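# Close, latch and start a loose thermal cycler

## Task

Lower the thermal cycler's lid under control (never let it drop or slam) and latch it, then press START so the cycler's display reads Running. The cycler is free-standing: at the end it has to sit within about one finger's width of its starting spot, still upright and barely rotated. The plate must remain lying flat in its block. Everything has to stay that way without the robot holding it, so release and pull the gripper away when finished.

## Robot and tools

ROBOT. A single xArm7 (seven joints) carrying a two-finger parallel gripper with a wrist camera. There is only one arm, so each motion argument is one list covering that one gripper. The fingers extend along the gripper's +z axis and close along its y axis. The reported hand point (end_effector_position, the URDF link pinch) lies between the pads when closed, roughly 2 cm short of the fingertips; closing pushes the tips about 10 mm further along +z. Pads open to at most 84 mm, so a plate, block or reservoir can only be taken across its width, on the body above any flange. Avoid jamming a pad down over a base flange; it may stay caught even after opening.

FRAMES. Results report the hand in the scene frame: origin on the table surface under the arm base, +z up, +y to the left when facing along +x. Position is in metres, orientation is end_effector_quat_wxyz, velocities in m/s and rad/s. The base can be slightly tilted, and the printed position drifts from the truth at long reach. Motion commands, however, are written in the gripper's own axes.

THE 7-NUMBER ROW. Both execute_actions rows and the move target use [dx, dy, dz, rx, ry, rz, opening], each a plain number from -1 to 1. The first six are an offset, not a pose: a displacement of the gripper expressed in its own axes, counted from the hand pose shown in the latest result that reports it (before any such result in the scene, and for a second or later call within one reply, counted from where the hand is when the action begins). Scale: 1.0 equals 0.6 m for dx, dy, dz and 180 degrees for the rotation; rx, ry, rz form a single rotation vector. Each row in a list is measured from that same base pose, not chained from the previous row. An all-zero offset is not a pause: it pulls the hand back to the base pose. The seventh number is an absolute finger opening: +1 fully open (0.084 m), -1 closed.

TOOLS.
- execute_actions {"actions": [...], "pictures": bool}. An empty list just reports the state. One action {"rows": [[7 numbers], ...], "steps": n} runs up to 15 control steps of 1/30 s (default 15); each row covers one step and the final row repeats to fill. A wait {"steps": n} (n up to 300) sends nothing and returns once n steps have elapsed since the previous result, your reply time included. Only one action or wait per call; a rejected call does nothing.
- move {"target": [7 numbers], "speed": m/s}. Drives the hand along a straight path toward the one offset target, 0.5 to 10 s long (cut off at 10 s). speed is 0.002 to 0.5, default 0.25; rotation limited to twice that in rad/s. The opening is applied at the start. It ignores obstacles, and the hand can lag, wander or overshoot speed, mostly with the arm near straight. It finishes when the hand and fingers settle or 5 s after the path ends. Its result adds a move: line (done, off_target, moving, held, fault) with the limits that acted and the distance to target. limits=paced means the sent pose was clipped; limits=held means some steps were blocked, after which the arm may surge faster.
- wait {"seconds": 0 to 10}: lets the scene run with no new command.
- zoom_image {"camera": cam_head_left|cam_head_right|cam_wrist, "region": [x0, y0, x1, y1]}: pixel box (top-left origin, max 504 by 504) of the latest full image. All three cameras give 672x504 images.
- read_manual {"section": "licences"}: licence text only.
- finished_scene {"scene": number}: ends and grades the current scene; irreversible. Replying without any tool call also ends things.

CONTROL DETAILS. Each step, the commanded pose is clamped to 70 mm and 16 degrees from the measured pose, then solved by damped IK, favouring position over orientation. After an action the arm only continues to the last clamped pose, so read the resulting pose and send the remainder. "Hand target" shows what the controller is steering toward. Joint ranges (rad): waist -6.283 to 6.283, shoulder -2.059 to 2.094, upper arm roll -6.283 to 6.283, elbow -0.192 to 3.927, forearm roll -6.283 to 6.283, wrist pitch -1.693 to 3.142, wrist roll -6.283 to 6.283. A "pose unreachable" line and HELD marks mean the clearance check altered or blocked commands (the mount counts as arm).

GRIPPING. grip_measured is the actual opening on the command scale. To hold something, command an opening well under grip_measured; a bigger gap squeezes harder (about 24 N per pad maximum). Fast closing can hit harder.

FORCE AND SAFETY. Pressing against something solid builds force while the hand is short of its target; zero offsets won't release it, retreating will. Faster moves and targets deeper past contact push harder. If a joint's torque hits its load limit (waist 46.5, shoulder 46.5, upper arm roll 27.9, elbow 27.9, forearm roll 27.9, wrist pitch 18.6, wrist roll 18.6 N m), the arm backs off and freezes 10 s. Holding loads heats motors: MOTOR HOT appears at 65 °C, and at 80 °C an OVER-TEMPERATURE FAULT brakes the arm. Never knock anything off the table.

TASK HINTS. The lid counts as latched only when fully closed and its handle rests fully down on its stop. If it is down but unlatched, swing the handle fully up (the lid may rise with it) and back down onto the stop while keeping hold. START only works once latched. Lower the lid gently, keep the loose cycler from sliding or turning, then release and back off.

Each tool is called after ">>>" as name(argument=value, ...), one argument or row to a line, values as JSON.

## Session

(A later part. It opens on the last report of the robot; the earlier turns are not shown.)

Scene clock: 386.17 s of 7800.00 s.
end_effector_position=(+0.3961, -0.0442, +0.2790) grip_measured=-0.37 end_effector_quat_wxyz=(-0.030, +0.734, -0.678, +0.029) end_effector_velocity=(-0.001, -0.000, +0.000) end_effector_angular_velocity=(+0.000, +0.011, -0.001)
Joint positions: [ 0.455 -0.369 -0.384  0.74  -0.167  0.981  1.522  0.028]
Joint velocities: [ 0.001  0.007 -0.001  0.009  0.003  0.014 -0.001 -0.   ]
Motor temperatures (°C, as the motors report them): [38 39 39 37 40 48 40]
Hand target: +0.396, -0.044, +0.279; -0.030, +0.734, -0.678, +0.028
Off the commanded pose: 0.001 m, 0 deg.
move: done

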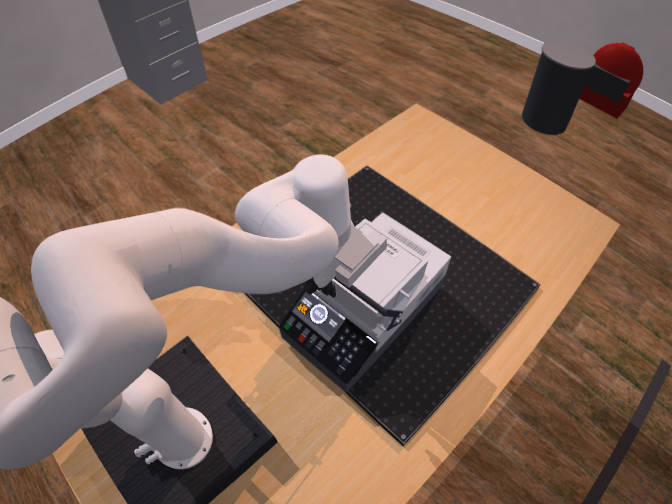

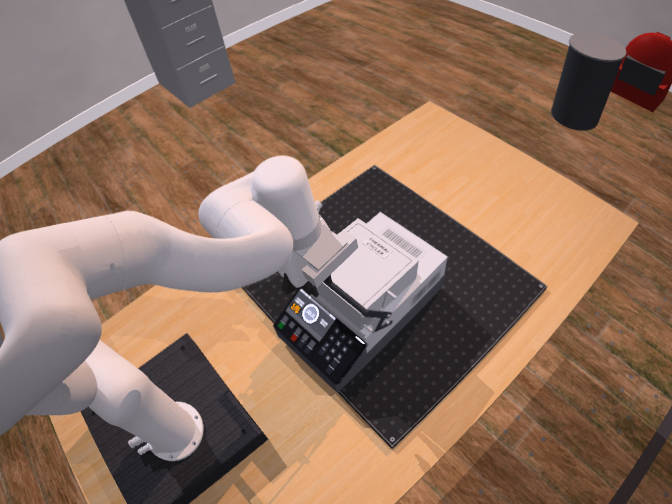

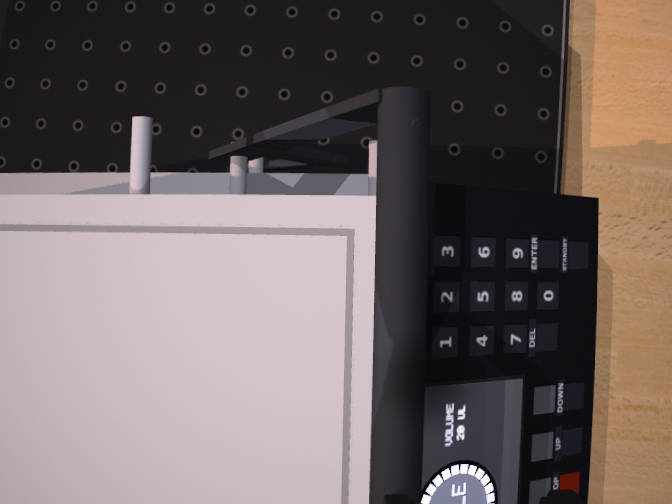

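>>> move(
  target=[0,-0.025,0,0,0,0,-1],
  speed=0.05,
)

>>> move(
  target=[0,0.018,0.09,0,0,0,-1],
  speed=0.02,
)

Scene clock: 388.20 s of 7800.00 s.
end_effector_position=(+0.4109, -0.0430, +0.2802) grip_measured=-1.00 end_effector_quat_wxyz=(-0.030, +0.734, -0.678, +0.029) end_effector_velocity=(+0.002, -0.001, +0.001) end_effector_angular_velocity=(+0.001, -0.004, -0.002)
Joint positions: [ 0.467 -0.316 -0.392  0.788 -0.148  0.977  1.511  0.   ]
Joint velocities: [ 0.     0.003 -0.002  0.005  0.002 -0.002 -0.001  0.   ]
Motor temperatures (°C, as the motors report them): [38 39 39 37 40 48 40]
Hand target: +0.411, -0.043, +0.280; -0.030, +0.734, -0.678, +0.029
Off the commanded pose: 0.000 m, 0 deg.
move: done

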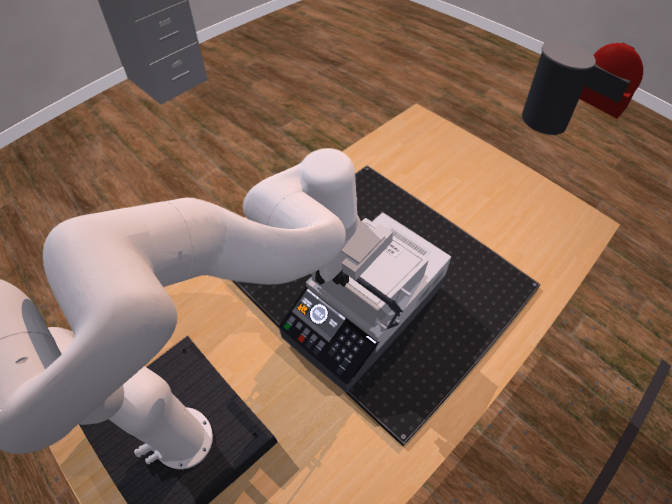

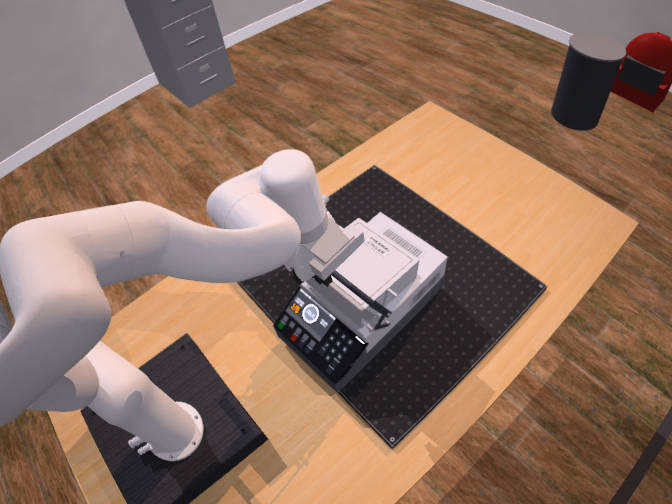

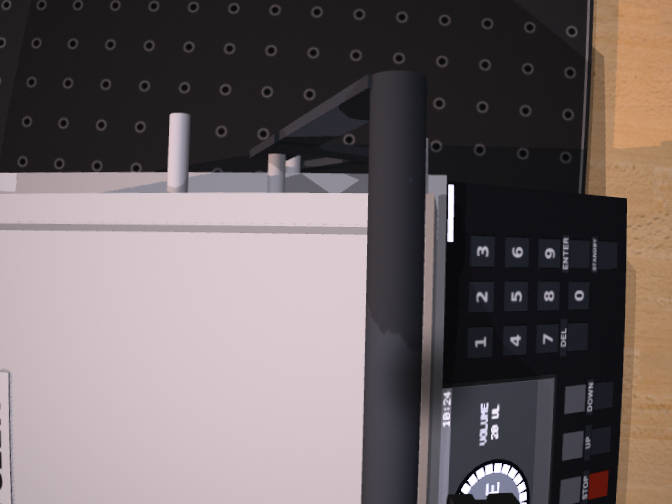

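Scene clock: 391.30 s of 7800.00 s.
end_effector_position=(+0.4052, -0.0438, +0.2263) grip_measured=-1.00 end_effector_quat_wxyz=(-0.031, +0.734, -0.678, +0.030) end_effector_velocity=(-0.003, -0.001, -0.004) end_effector_angular_velocity=(-0.001, +0.010, -0.001)
Joint positions: [ 0.464 -0.259 -0.416  0.672 -0.144  0.804  1.498  0.   ]
Joint velocities: [-0.     0.004 -0.002 -0.005 -0.     0.001 -0.     0.   ]
Motor temperatures (°C, as the motors report them): [37 39 39 37 40 47 40]
Hand target: +0.405, -0.044, +0.225; -0.030, +0.734, -0.678, +0.029
Off the commanded pose: 0.001 m, 0 deg.
move: done

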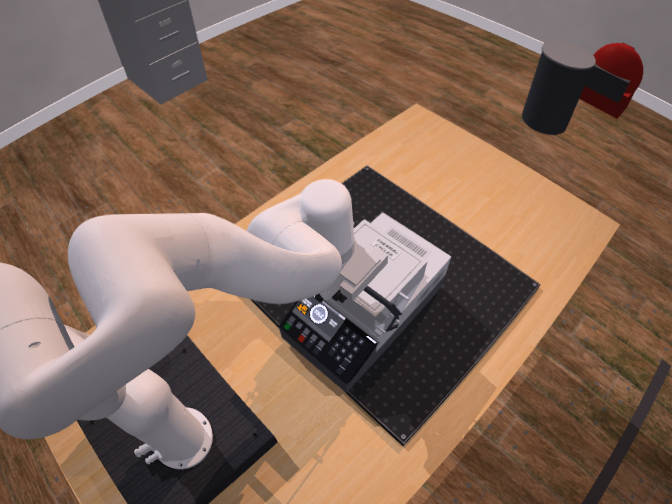

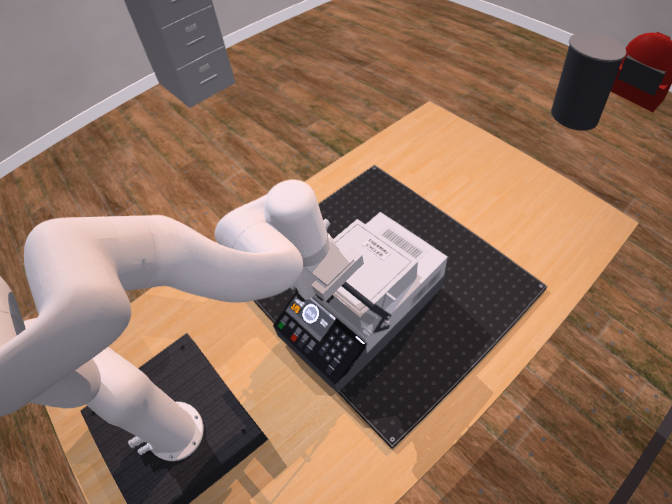

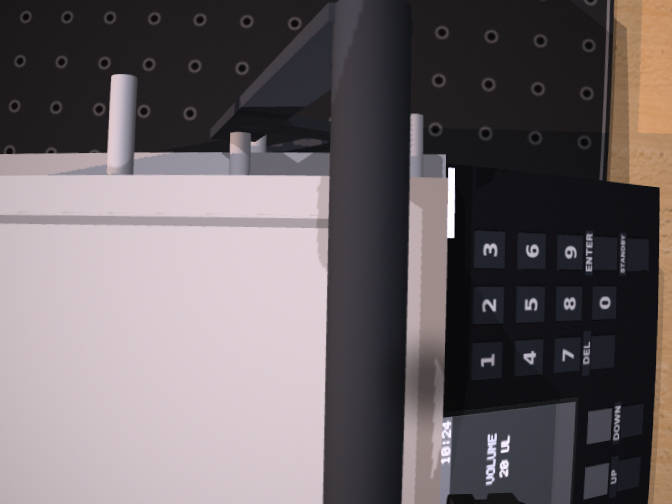

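>>> move(
  target=[0,0,-0.085,0,0,0,-1],
  speed=0.08,
)

>>> move(
  target=[0,-0.062,0,0,0,0,-1],
  speed=0.08,
)

>>> move(
  target=[0,0.004,0.035,0,0,0,-1],
  speed=0.02,
)

Scene clock: 394.27 s of 7800.00 s.
end_effector_position=(+0.4008, -0.0438, +0.2767) grip_measured=-1.00 end_effector_quat_wxyz=(-0.031, +0.734, -0.678, +0.029) end_effector_velocity=(+0.001, -0.000, +0.003) end_effector_angular_velocity=(-0.000, -0.004, -0.000)
Joint positions: [ 0.459 -0.351 -0.388  0.748 -0.162  0.97   1.518  0.   ]
Joint velocities: [-0.    -0.004  0.001  0.005 -0.001  0.005  0.     0.   ]
Motor temperatures (°C, as the motors report them): [37 39 39 37 40 47 40]
Hand target: +0.401, -0.044, +0.277; -0.031, +0.734, -0.678, +0.029
Off the commanded pose: 0.000 m, 0 deg.
move: done

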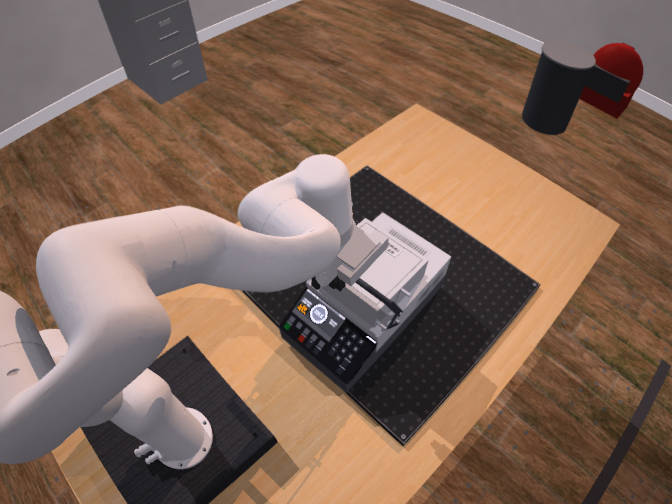

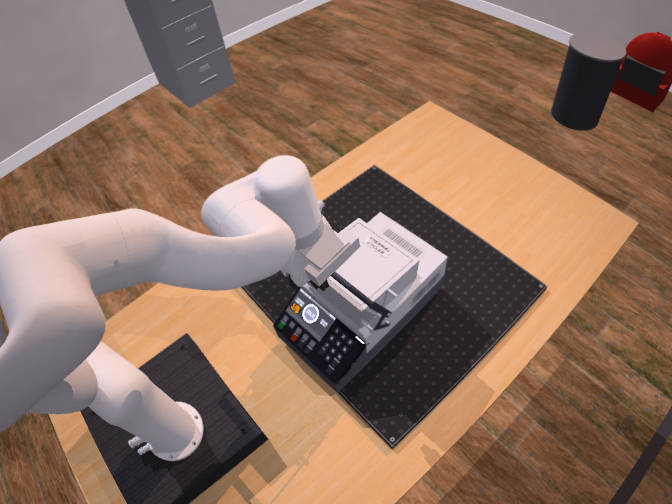

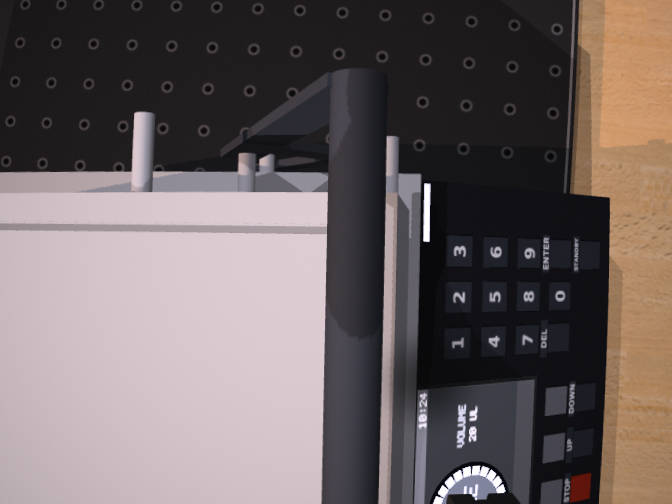

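Scene clock: 395.10 s of 7800.00 s.
end_effector_position=(+0.4375, -0.0408, +0.2797) grip_measured=-1.00 end_effector_quat_wxyz=(-0.031, +0.734, -0.678, +0.029) end_effector_velocity=(+0.002, +0.000, +0.000) end_effector_angular_velocity=(+0.000, -0.001, +0.000)
Joint positions: [ 0.484 -0.221 -0.405  0.87  -0.108  0.966  1.488  0.   ]
Joint velocities: [ 0.001  0.007 -0.001  0.007  0.004 -0.    -0.002  0.   ]
Motor temperatures (°C, as the motors report them): [37 39 39 37 40 47 40]
Hand target: +0.438, -0.041, +0.280; -0.031, +0.734, -0.678, +0.029
Off the commanded pose: 0.000 m, 0 deg.
move: done

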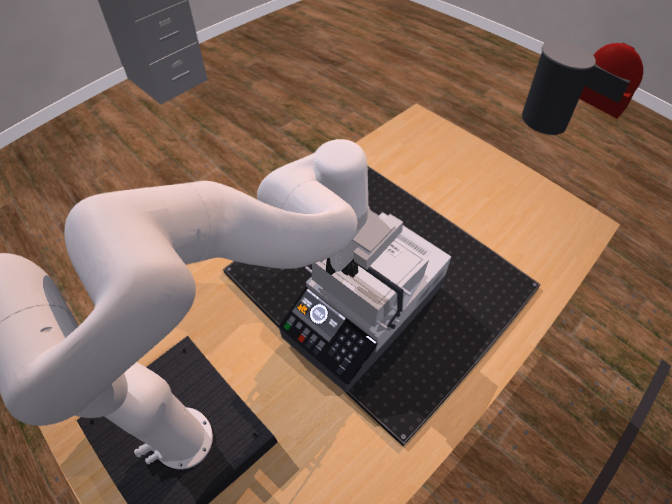

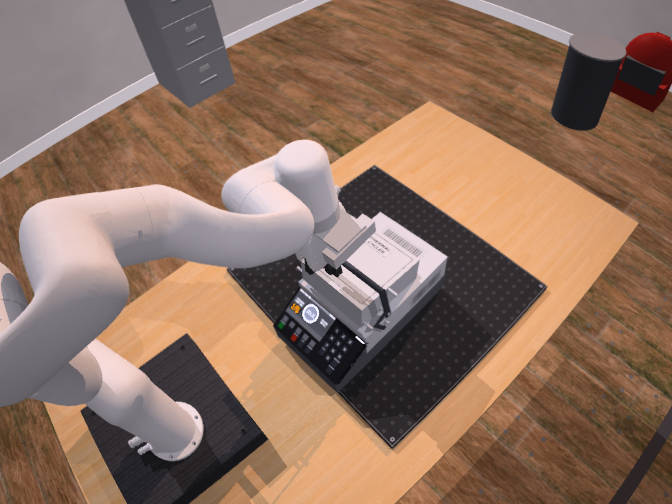

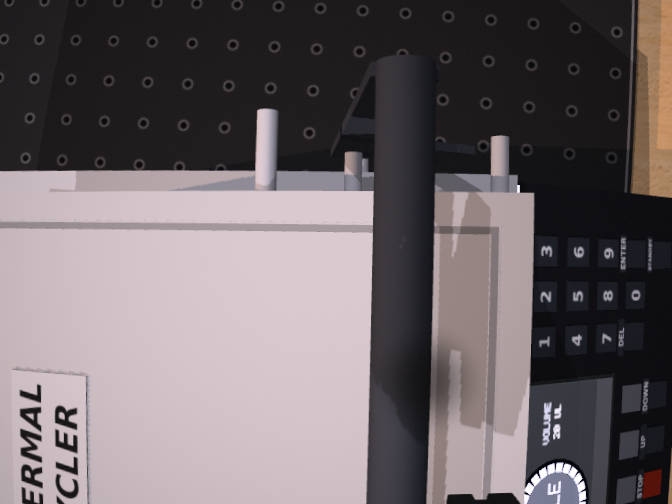

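Scene clock: 396.40 s of 7800.00 s.
end_effector_position=(+0.4369, -0.0410, +0.2587) grip_measured=-1.00 end_effector_quat_wxyz=(-0.031, +0.734, -0.678, +0.029) end_effector_velocity=(+0.000, +0.000, -0.001) end_effector_angular_velocity=(+0.001, -0.002, -0.000)
Joint positions: [ 0.484 -0.197 -0.412  0.829 -0.102  0.902  1.481  0.   ]
Joint velocities: [ 0.     0.001 -0.    -0.002  0.002 -0.005 -0.001  0.   ]
Motor temperatures (°C, as the motors report them): [37 39 39 37 40 47 40]
Hand target: +0.437, -0.041, +0.259; -0.031, +0.734, -0.678, +0.029
Off the commanded pose: 0.000 m, 0 deg.
move: done

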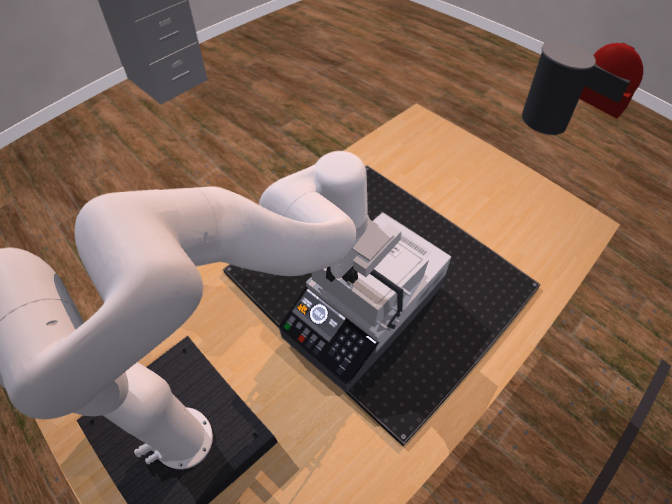

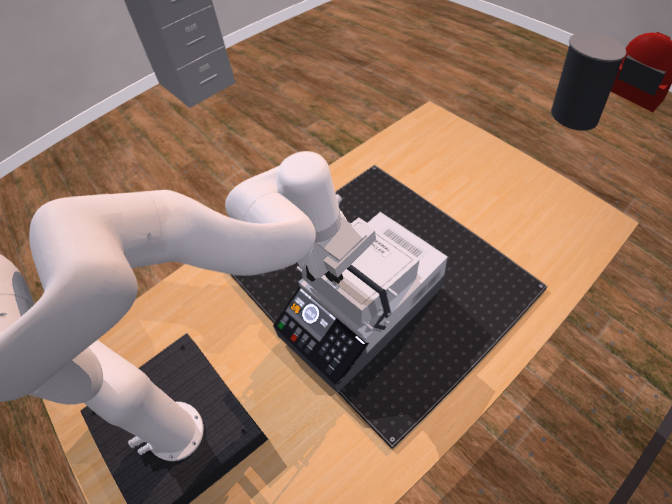

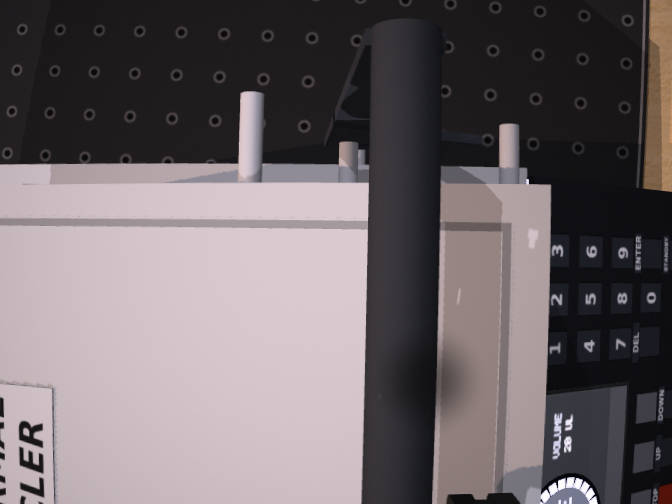

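>>> move(
  target=[0,0,-0.07,0,0,0,-1],
  speed=0.1,
)

>>> move(
  target=[0,-0.085,0,0,0,0,-1],
  speed=0.1,
)

>>> move(
  target=[0,0,0.075,0,0,0,-1],
  speed=0.05,
)

>>> move(
  target=[0,0.075,0.005,0,0,0,-1],
  speed=0.03,
)

Scene clock: 399.57 s of 7800.00 s.
end_effector_position=(+0.4333, -0.0410, +0.3000) grip_measured=-1.00 end_effector_quat_wxyz=(-0.030, +0.734, -0.678, +0.029) end_effector_velocity=(-0.001, -0.000, +0.003) end_effector_angular_velocity=(+0.001, +0.002, -0.001)
Joint positions: [ 0.483 -0.256 -0.396  0.898 -0.118  1.028  1.497  0.   ]
Joint velocities: [-0.    -0.004  0.001  0.006 -0.     0.011  0.001  0.   ]
Motor temperatures (°C, as the motors report them): [37 39 39 37 40 47 40]
Hand target: +0.433, -0.041, +0.301; -0.031, +0.734, -0.678, +0.029
Off the commanded pose: 0.001 m, 0 deg.
move: done

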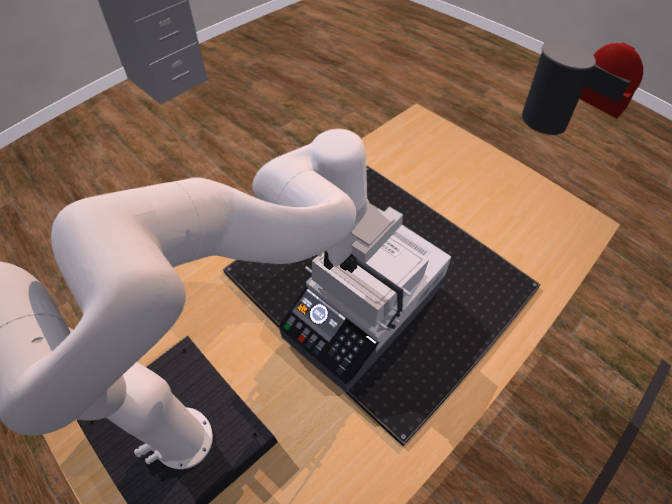

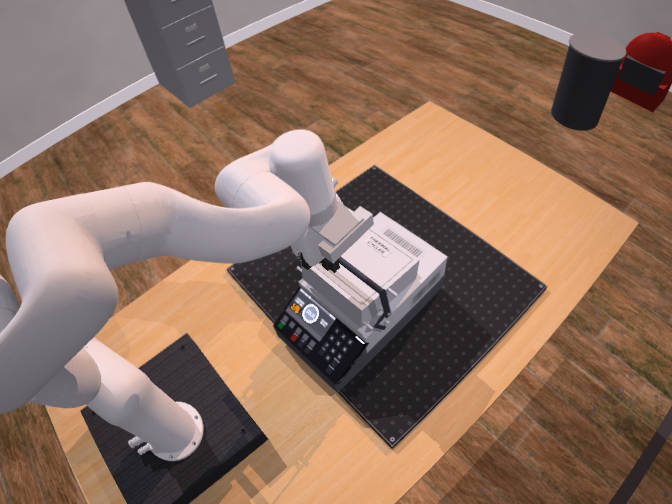

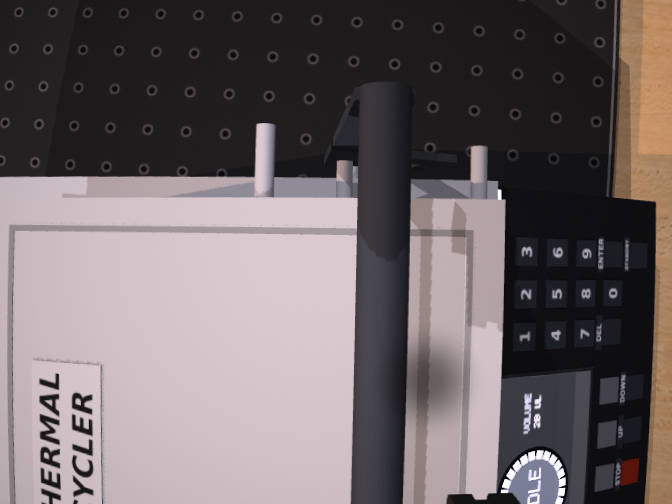

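Scene clock: 400.50 s of 7800.00 s.
end_effector_position=(+0.4837, -0.0371, +0.3041) grip_measured=-1.00 end_effector_quat_wxyz=(-0.031, +0.734, -0.678, +0.029) end_effector_velocity=(+0.002, +0.000, -0.000) end_effector_angular_velocity=(-0.000, +0.001, +0.001)
Joint positions: [ 0.5   -0.079 -0.415  1.079 -0.04   1.042  1.45   0.   ]
Joint velocities: [ 0.     0.007 -0.     0.007  0.003  0.001 -0.002  0.   ]
Motor temperatures (°C, as the motors report them): [37 39 39 37 40 47 40]
Hand target: +0.484, -0.037, +0.304; -0.030, +0.734, -0.678, +0.029
Off the commanded pose: 0.000 m, 0 deg.
move: done

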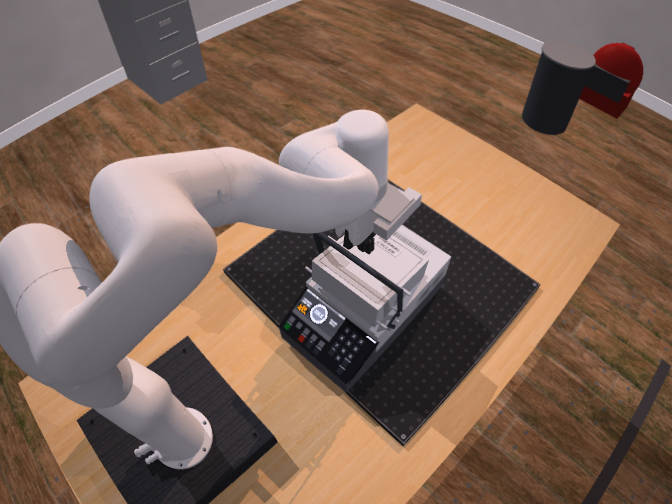

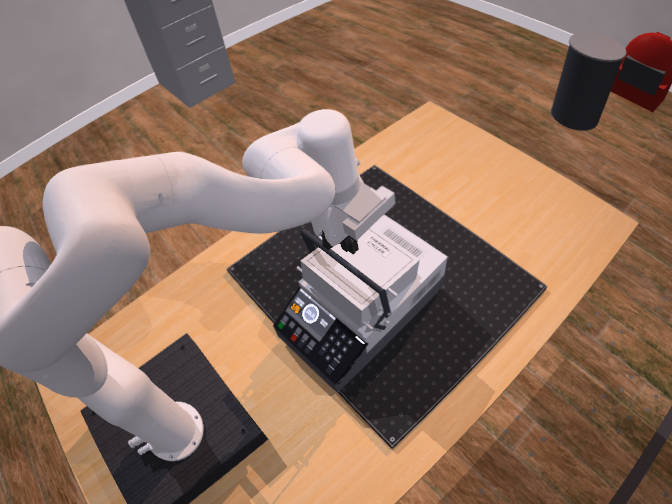

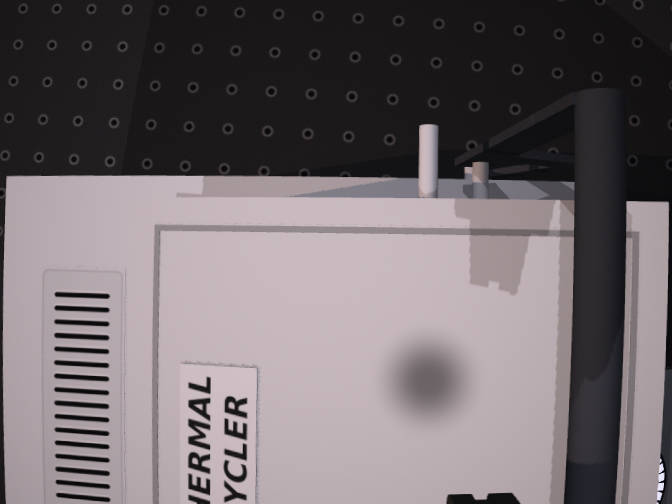

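Scene clock: 401.73 s of 7800.00 s.
end_effector_position=(+0.4875, -0.0370, +0.2596) grip_measured=-1.00 end_effector_quat_wxyz=(-0.031, +0.734, -0.678, +0.029) end_effector_velocity=(+0.000, +0.000, -0.002) end_effector_angular_velocity=(+0.000, +0.000, +0.000)
Joint positions: [ 0.497 -0.019 -0.423  1.008 -0.012  0.916  1.429  0.   ]
Joint velocities: [-0.     0.003 -0.    -0.003  0.002 -0.005 -0.001  0.   ]
Motor temperatures (°C, as the motors report them): [37 39 39 37 40 47 40]
Hand target: +0.487, -0.037, +0.259; -0.030, +0.734, -0.678, +0.029
Off the commanded pose: 0.000 m, 0 deg.
move: done

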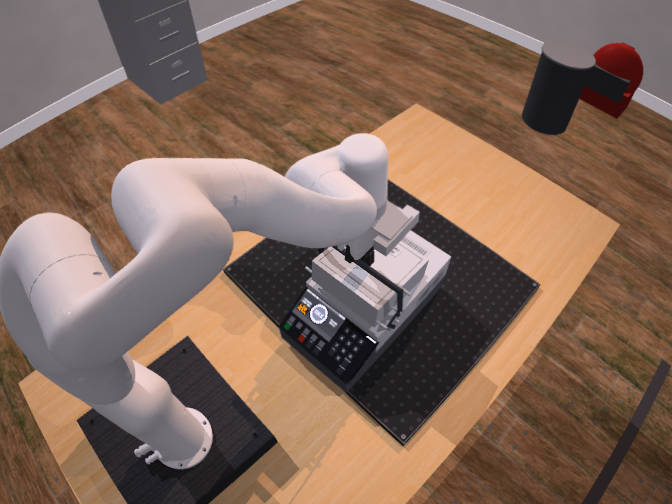

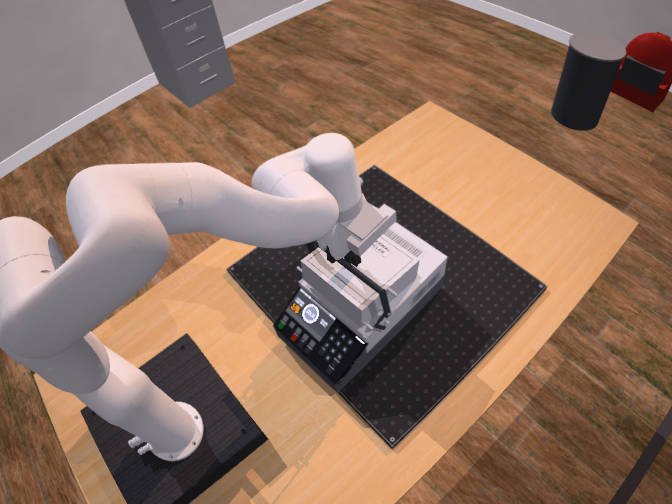

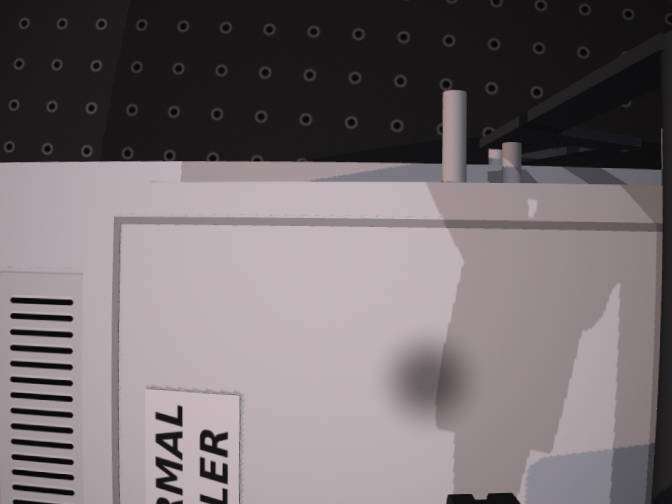

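Scene clock: 403.53 s of 7800.00 s.
end_effector_position=(+0.4434, -0.0406, +0.2531) grip_measured=-1.00 end_effector_quat_wxyz=(-0.031, +0.734, -0.678, +0.029) end_effector_velocity=(-0.002, -0.000, -0.001) end_effector_angular_velocity=(-0.001, +0.002, -0.000)
Joint positions: [ 0.485 -0.166 -0.415  0.841 -0.088  0.884  1.472  0.   ]
Joint velocities: [-0.001 -0.004  0.    -0.006 -0.004  0.     0.002  0.   ]
Motor temperatures (°C, as the motors report them): [37 39 38 37 40 47 40]
Hand target: +0.443, -0.041, +0.253; -0.031, +0.734, -0.678, +0.029
Off the commanded pose: 0.000 m, 0 deg.
move: done

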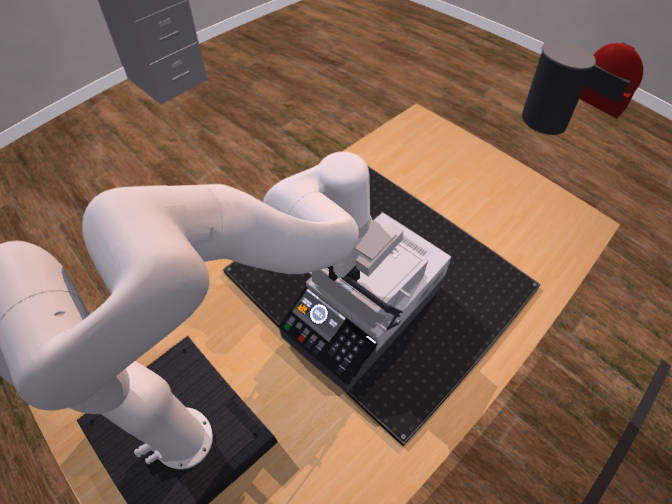

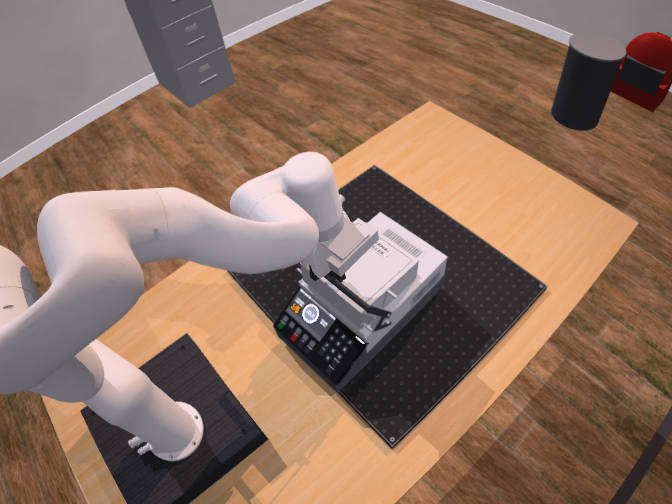

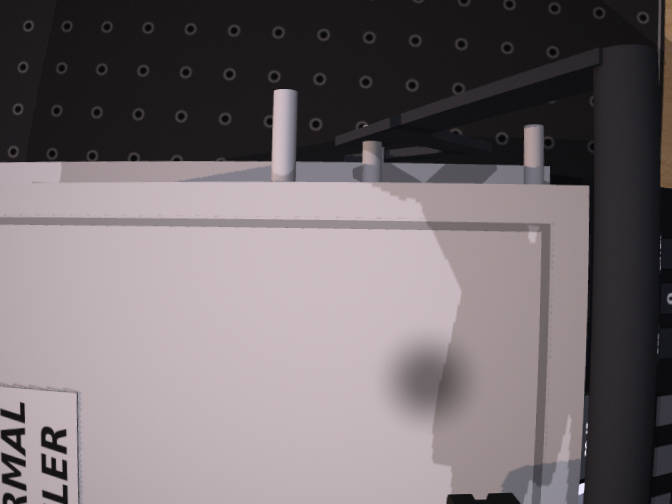

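>>> move(
  target=[0,0.06,0.005,0,0,0,-1],
  speed=0.02,
)

>>> move(
  target=[0,0.005,0.04,0,0,0,-1],
  speed=0.02,
)

Scene clock: 407.33 s of 7800.00 s.
end_effector_position=(+0.4079, -0.0435, +0.2472) grip_measured=-1.00 end_effector_quat_wxyz=(-0.031, +0.734, -0.678, +0.029) end_effector_velocity=(-0.001, +0.000, +0.000) end_effector_angular_velocity=(+0.000, -0.002, -0.000)
Joint positions: [ 0.462 -0.284 -0.404  0.715 -0.146  0.872  1.504  0.   ]
Joint velocities: [-0.001 -0.005  0.001 -0.004 -0.002 -0.001  0.001  0.   ]
Motor temperatures (°C, as the motors report them): [37 39 38 37 40 47 40]
Hand target: +0.408, -0.043, +0.247; -0.031, +0.734, -0.678, +0.029
Off the commanded pose: 0.000 m, 0 deg.
move: done

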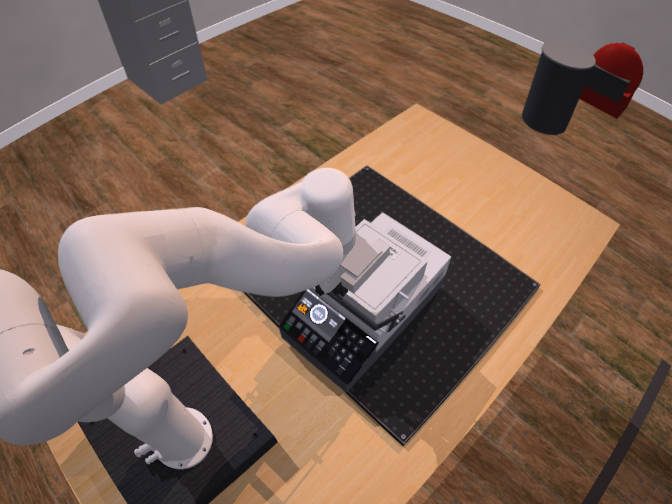

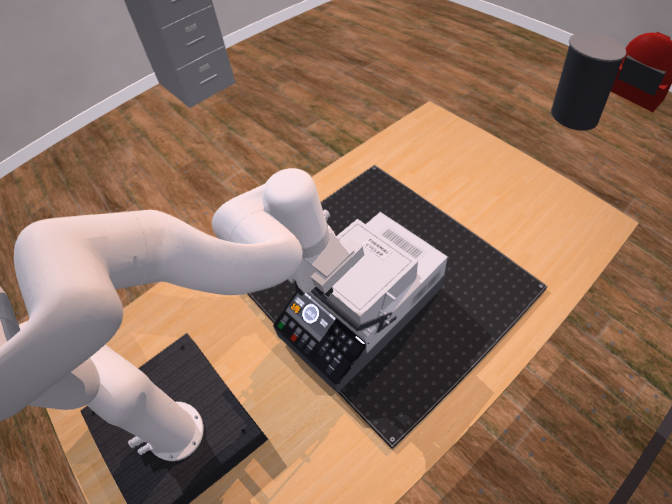

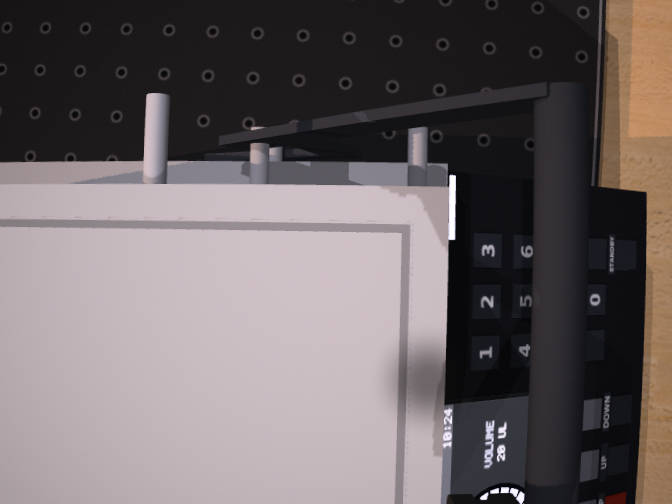

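Scene clock: 408.77 s of 7800.00 s.
end_effector_position=(+0.4073, -0.0438, +0.2245) grip_measured=-1.00 end_effector_quat_wxyz=(-0.031, +0.734, -0.678, +0.030) end_effector_velocity=(-0.001, -0.000, -0.006) end_effector_angular_velocity=(-0.001, +0.002, -0.000)
Joint positions: [ 0.463 -0.249 -0.415  0.675 -0.138  0.795  1.494  0.   ]
Joint velocities: [-0.     0.01  -0.002 -0.009  0.001 -0.017 -0.001  0.   ]
Motor temperatures (°C, as the motors report them): [37 39 38 37 40 47 40]
Hand target: +0.407, -0.044, +0.223; -0.031, +0.734, -0.678, +0.029
Off the commanded pose: 0.001 m, 0 deg.
move: done

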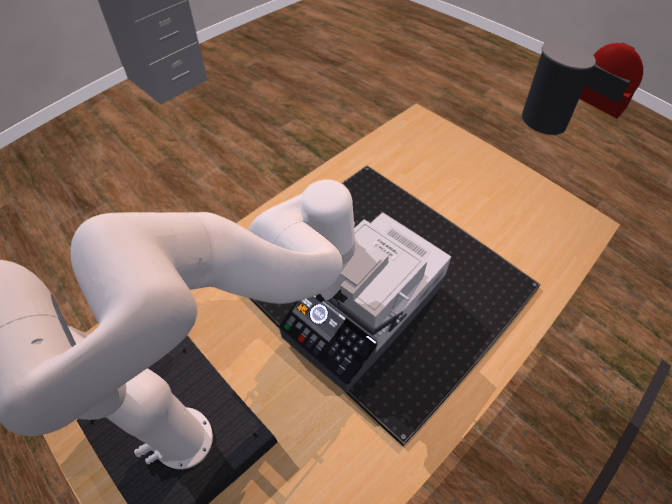

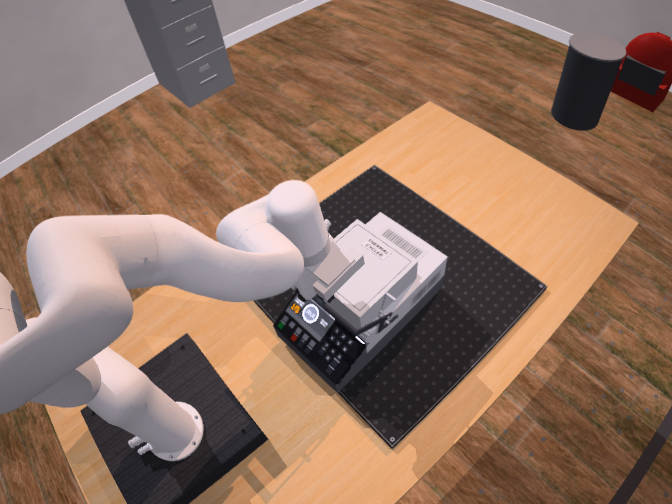

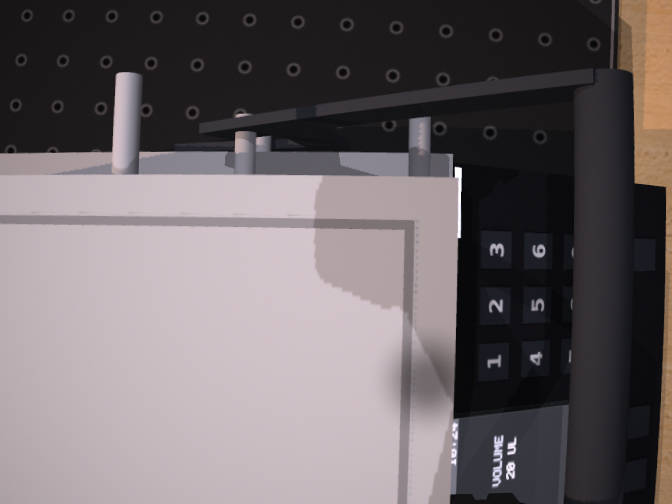

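>>> move(
  target=[0,0.05,-0.01,0,0,0,-1],
  speed=0.03,
)

>>> move(
  target=[0,0,0.05,0,0,0,-1],
  speed=0.015,
)

Scene clock: 411.03 s of 7800.00 s.
end_effector_position=(+0.3771, -0.0461, +0.2279) grip_measured=-1.00 end_effector_quat_wxyz=(-0.031, +0.734, -0.678, +0.030) end_effector_velocity=(-0.000, -0.000, +0.001) end_effector_angular_velocity=(-0.000, -0.004, +0.000)
Joint positions: [ 0.434 -0.366 -0.4    0.586 -0.19   0.821  1.521  0.   ]
Joint velocities: [-0.001 -0.007  0.001 -0.003 -0.003 -0.001  0.001  0.   ]
Motor temperatures (°C, as the motors report them): [37 39 38 37 40 47 40]
Hand target: +0.377, -0.046, +0.228; -0.031, +0.734, -0.678, +0.030
Off the commanded pose: 0.000 m, 0 deg.
move: done

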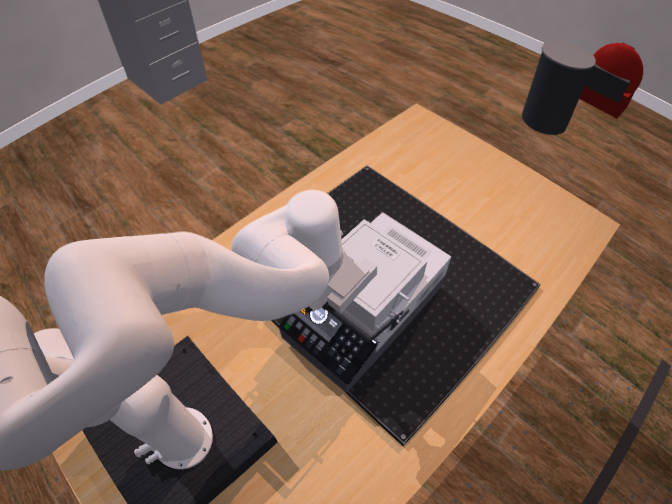

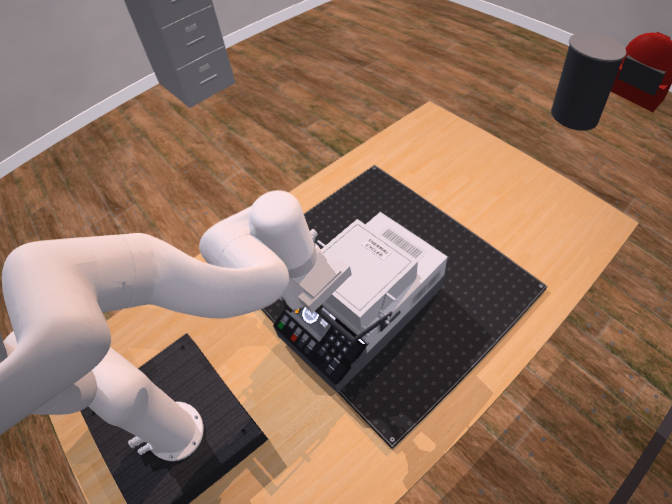

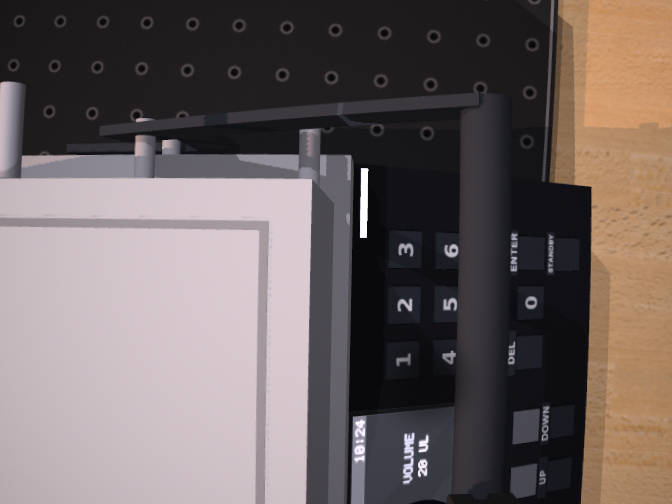

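Scene clock: 413.27 s of 7800.00 s.
end_effector_position=(+0.3848, -0.0470, +0.2038) grip_measured=-1.00 end_effector_quat_wxyz=(-0.035, +0.733, -0.678, +0.035) end_effector_velocity=(+0.001, -0.001, -0.002) end_effector_angular_velocity=(-0.002, +0.001, -0.001)
Joint positions: [ 0.441 -0.297 -0.42   0.562 -0.177  0.717  1.507  0.   ]
Joint velocities: [ 0.001  0.009 -0.003  0.003  0.001 -0.005 -0.001  0.   ]
Motor temperatures (°C, as the motors report them): [37 39 38 37 40 47 40]
Hand target: +0.380, -0.046, +0.198; -0.031, +0.734, -0.678, +0.030
Off the commanded pose: 0.008 m, 1 deg.
move: off_target

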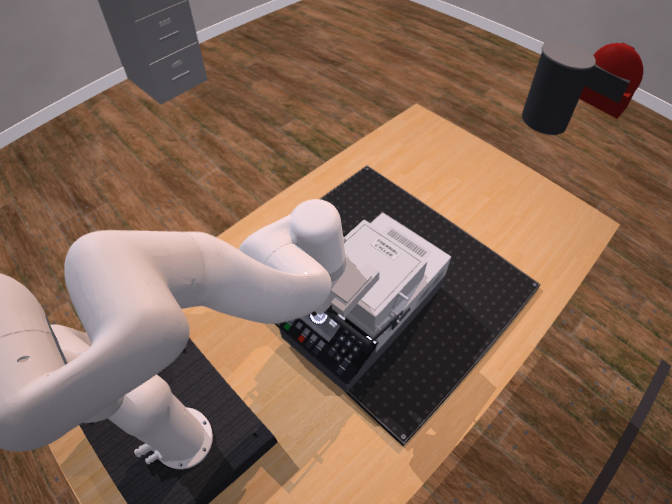

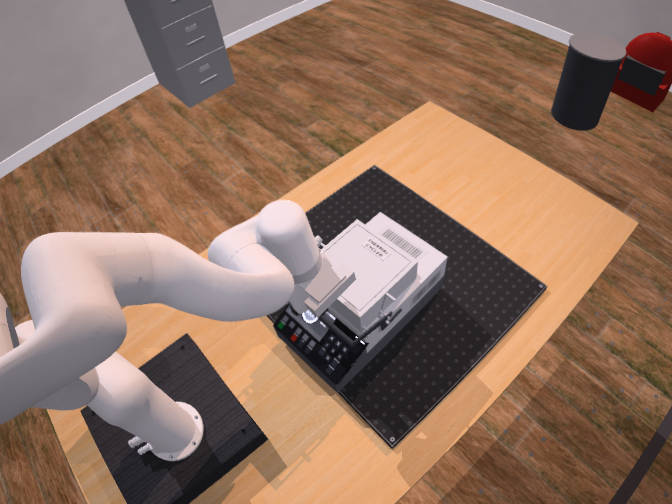

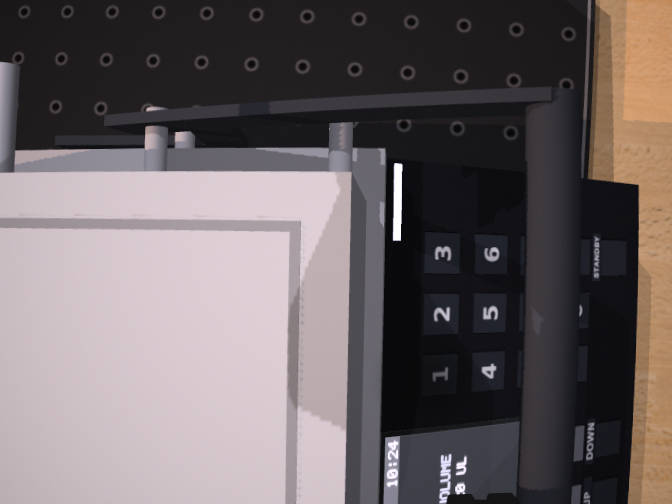

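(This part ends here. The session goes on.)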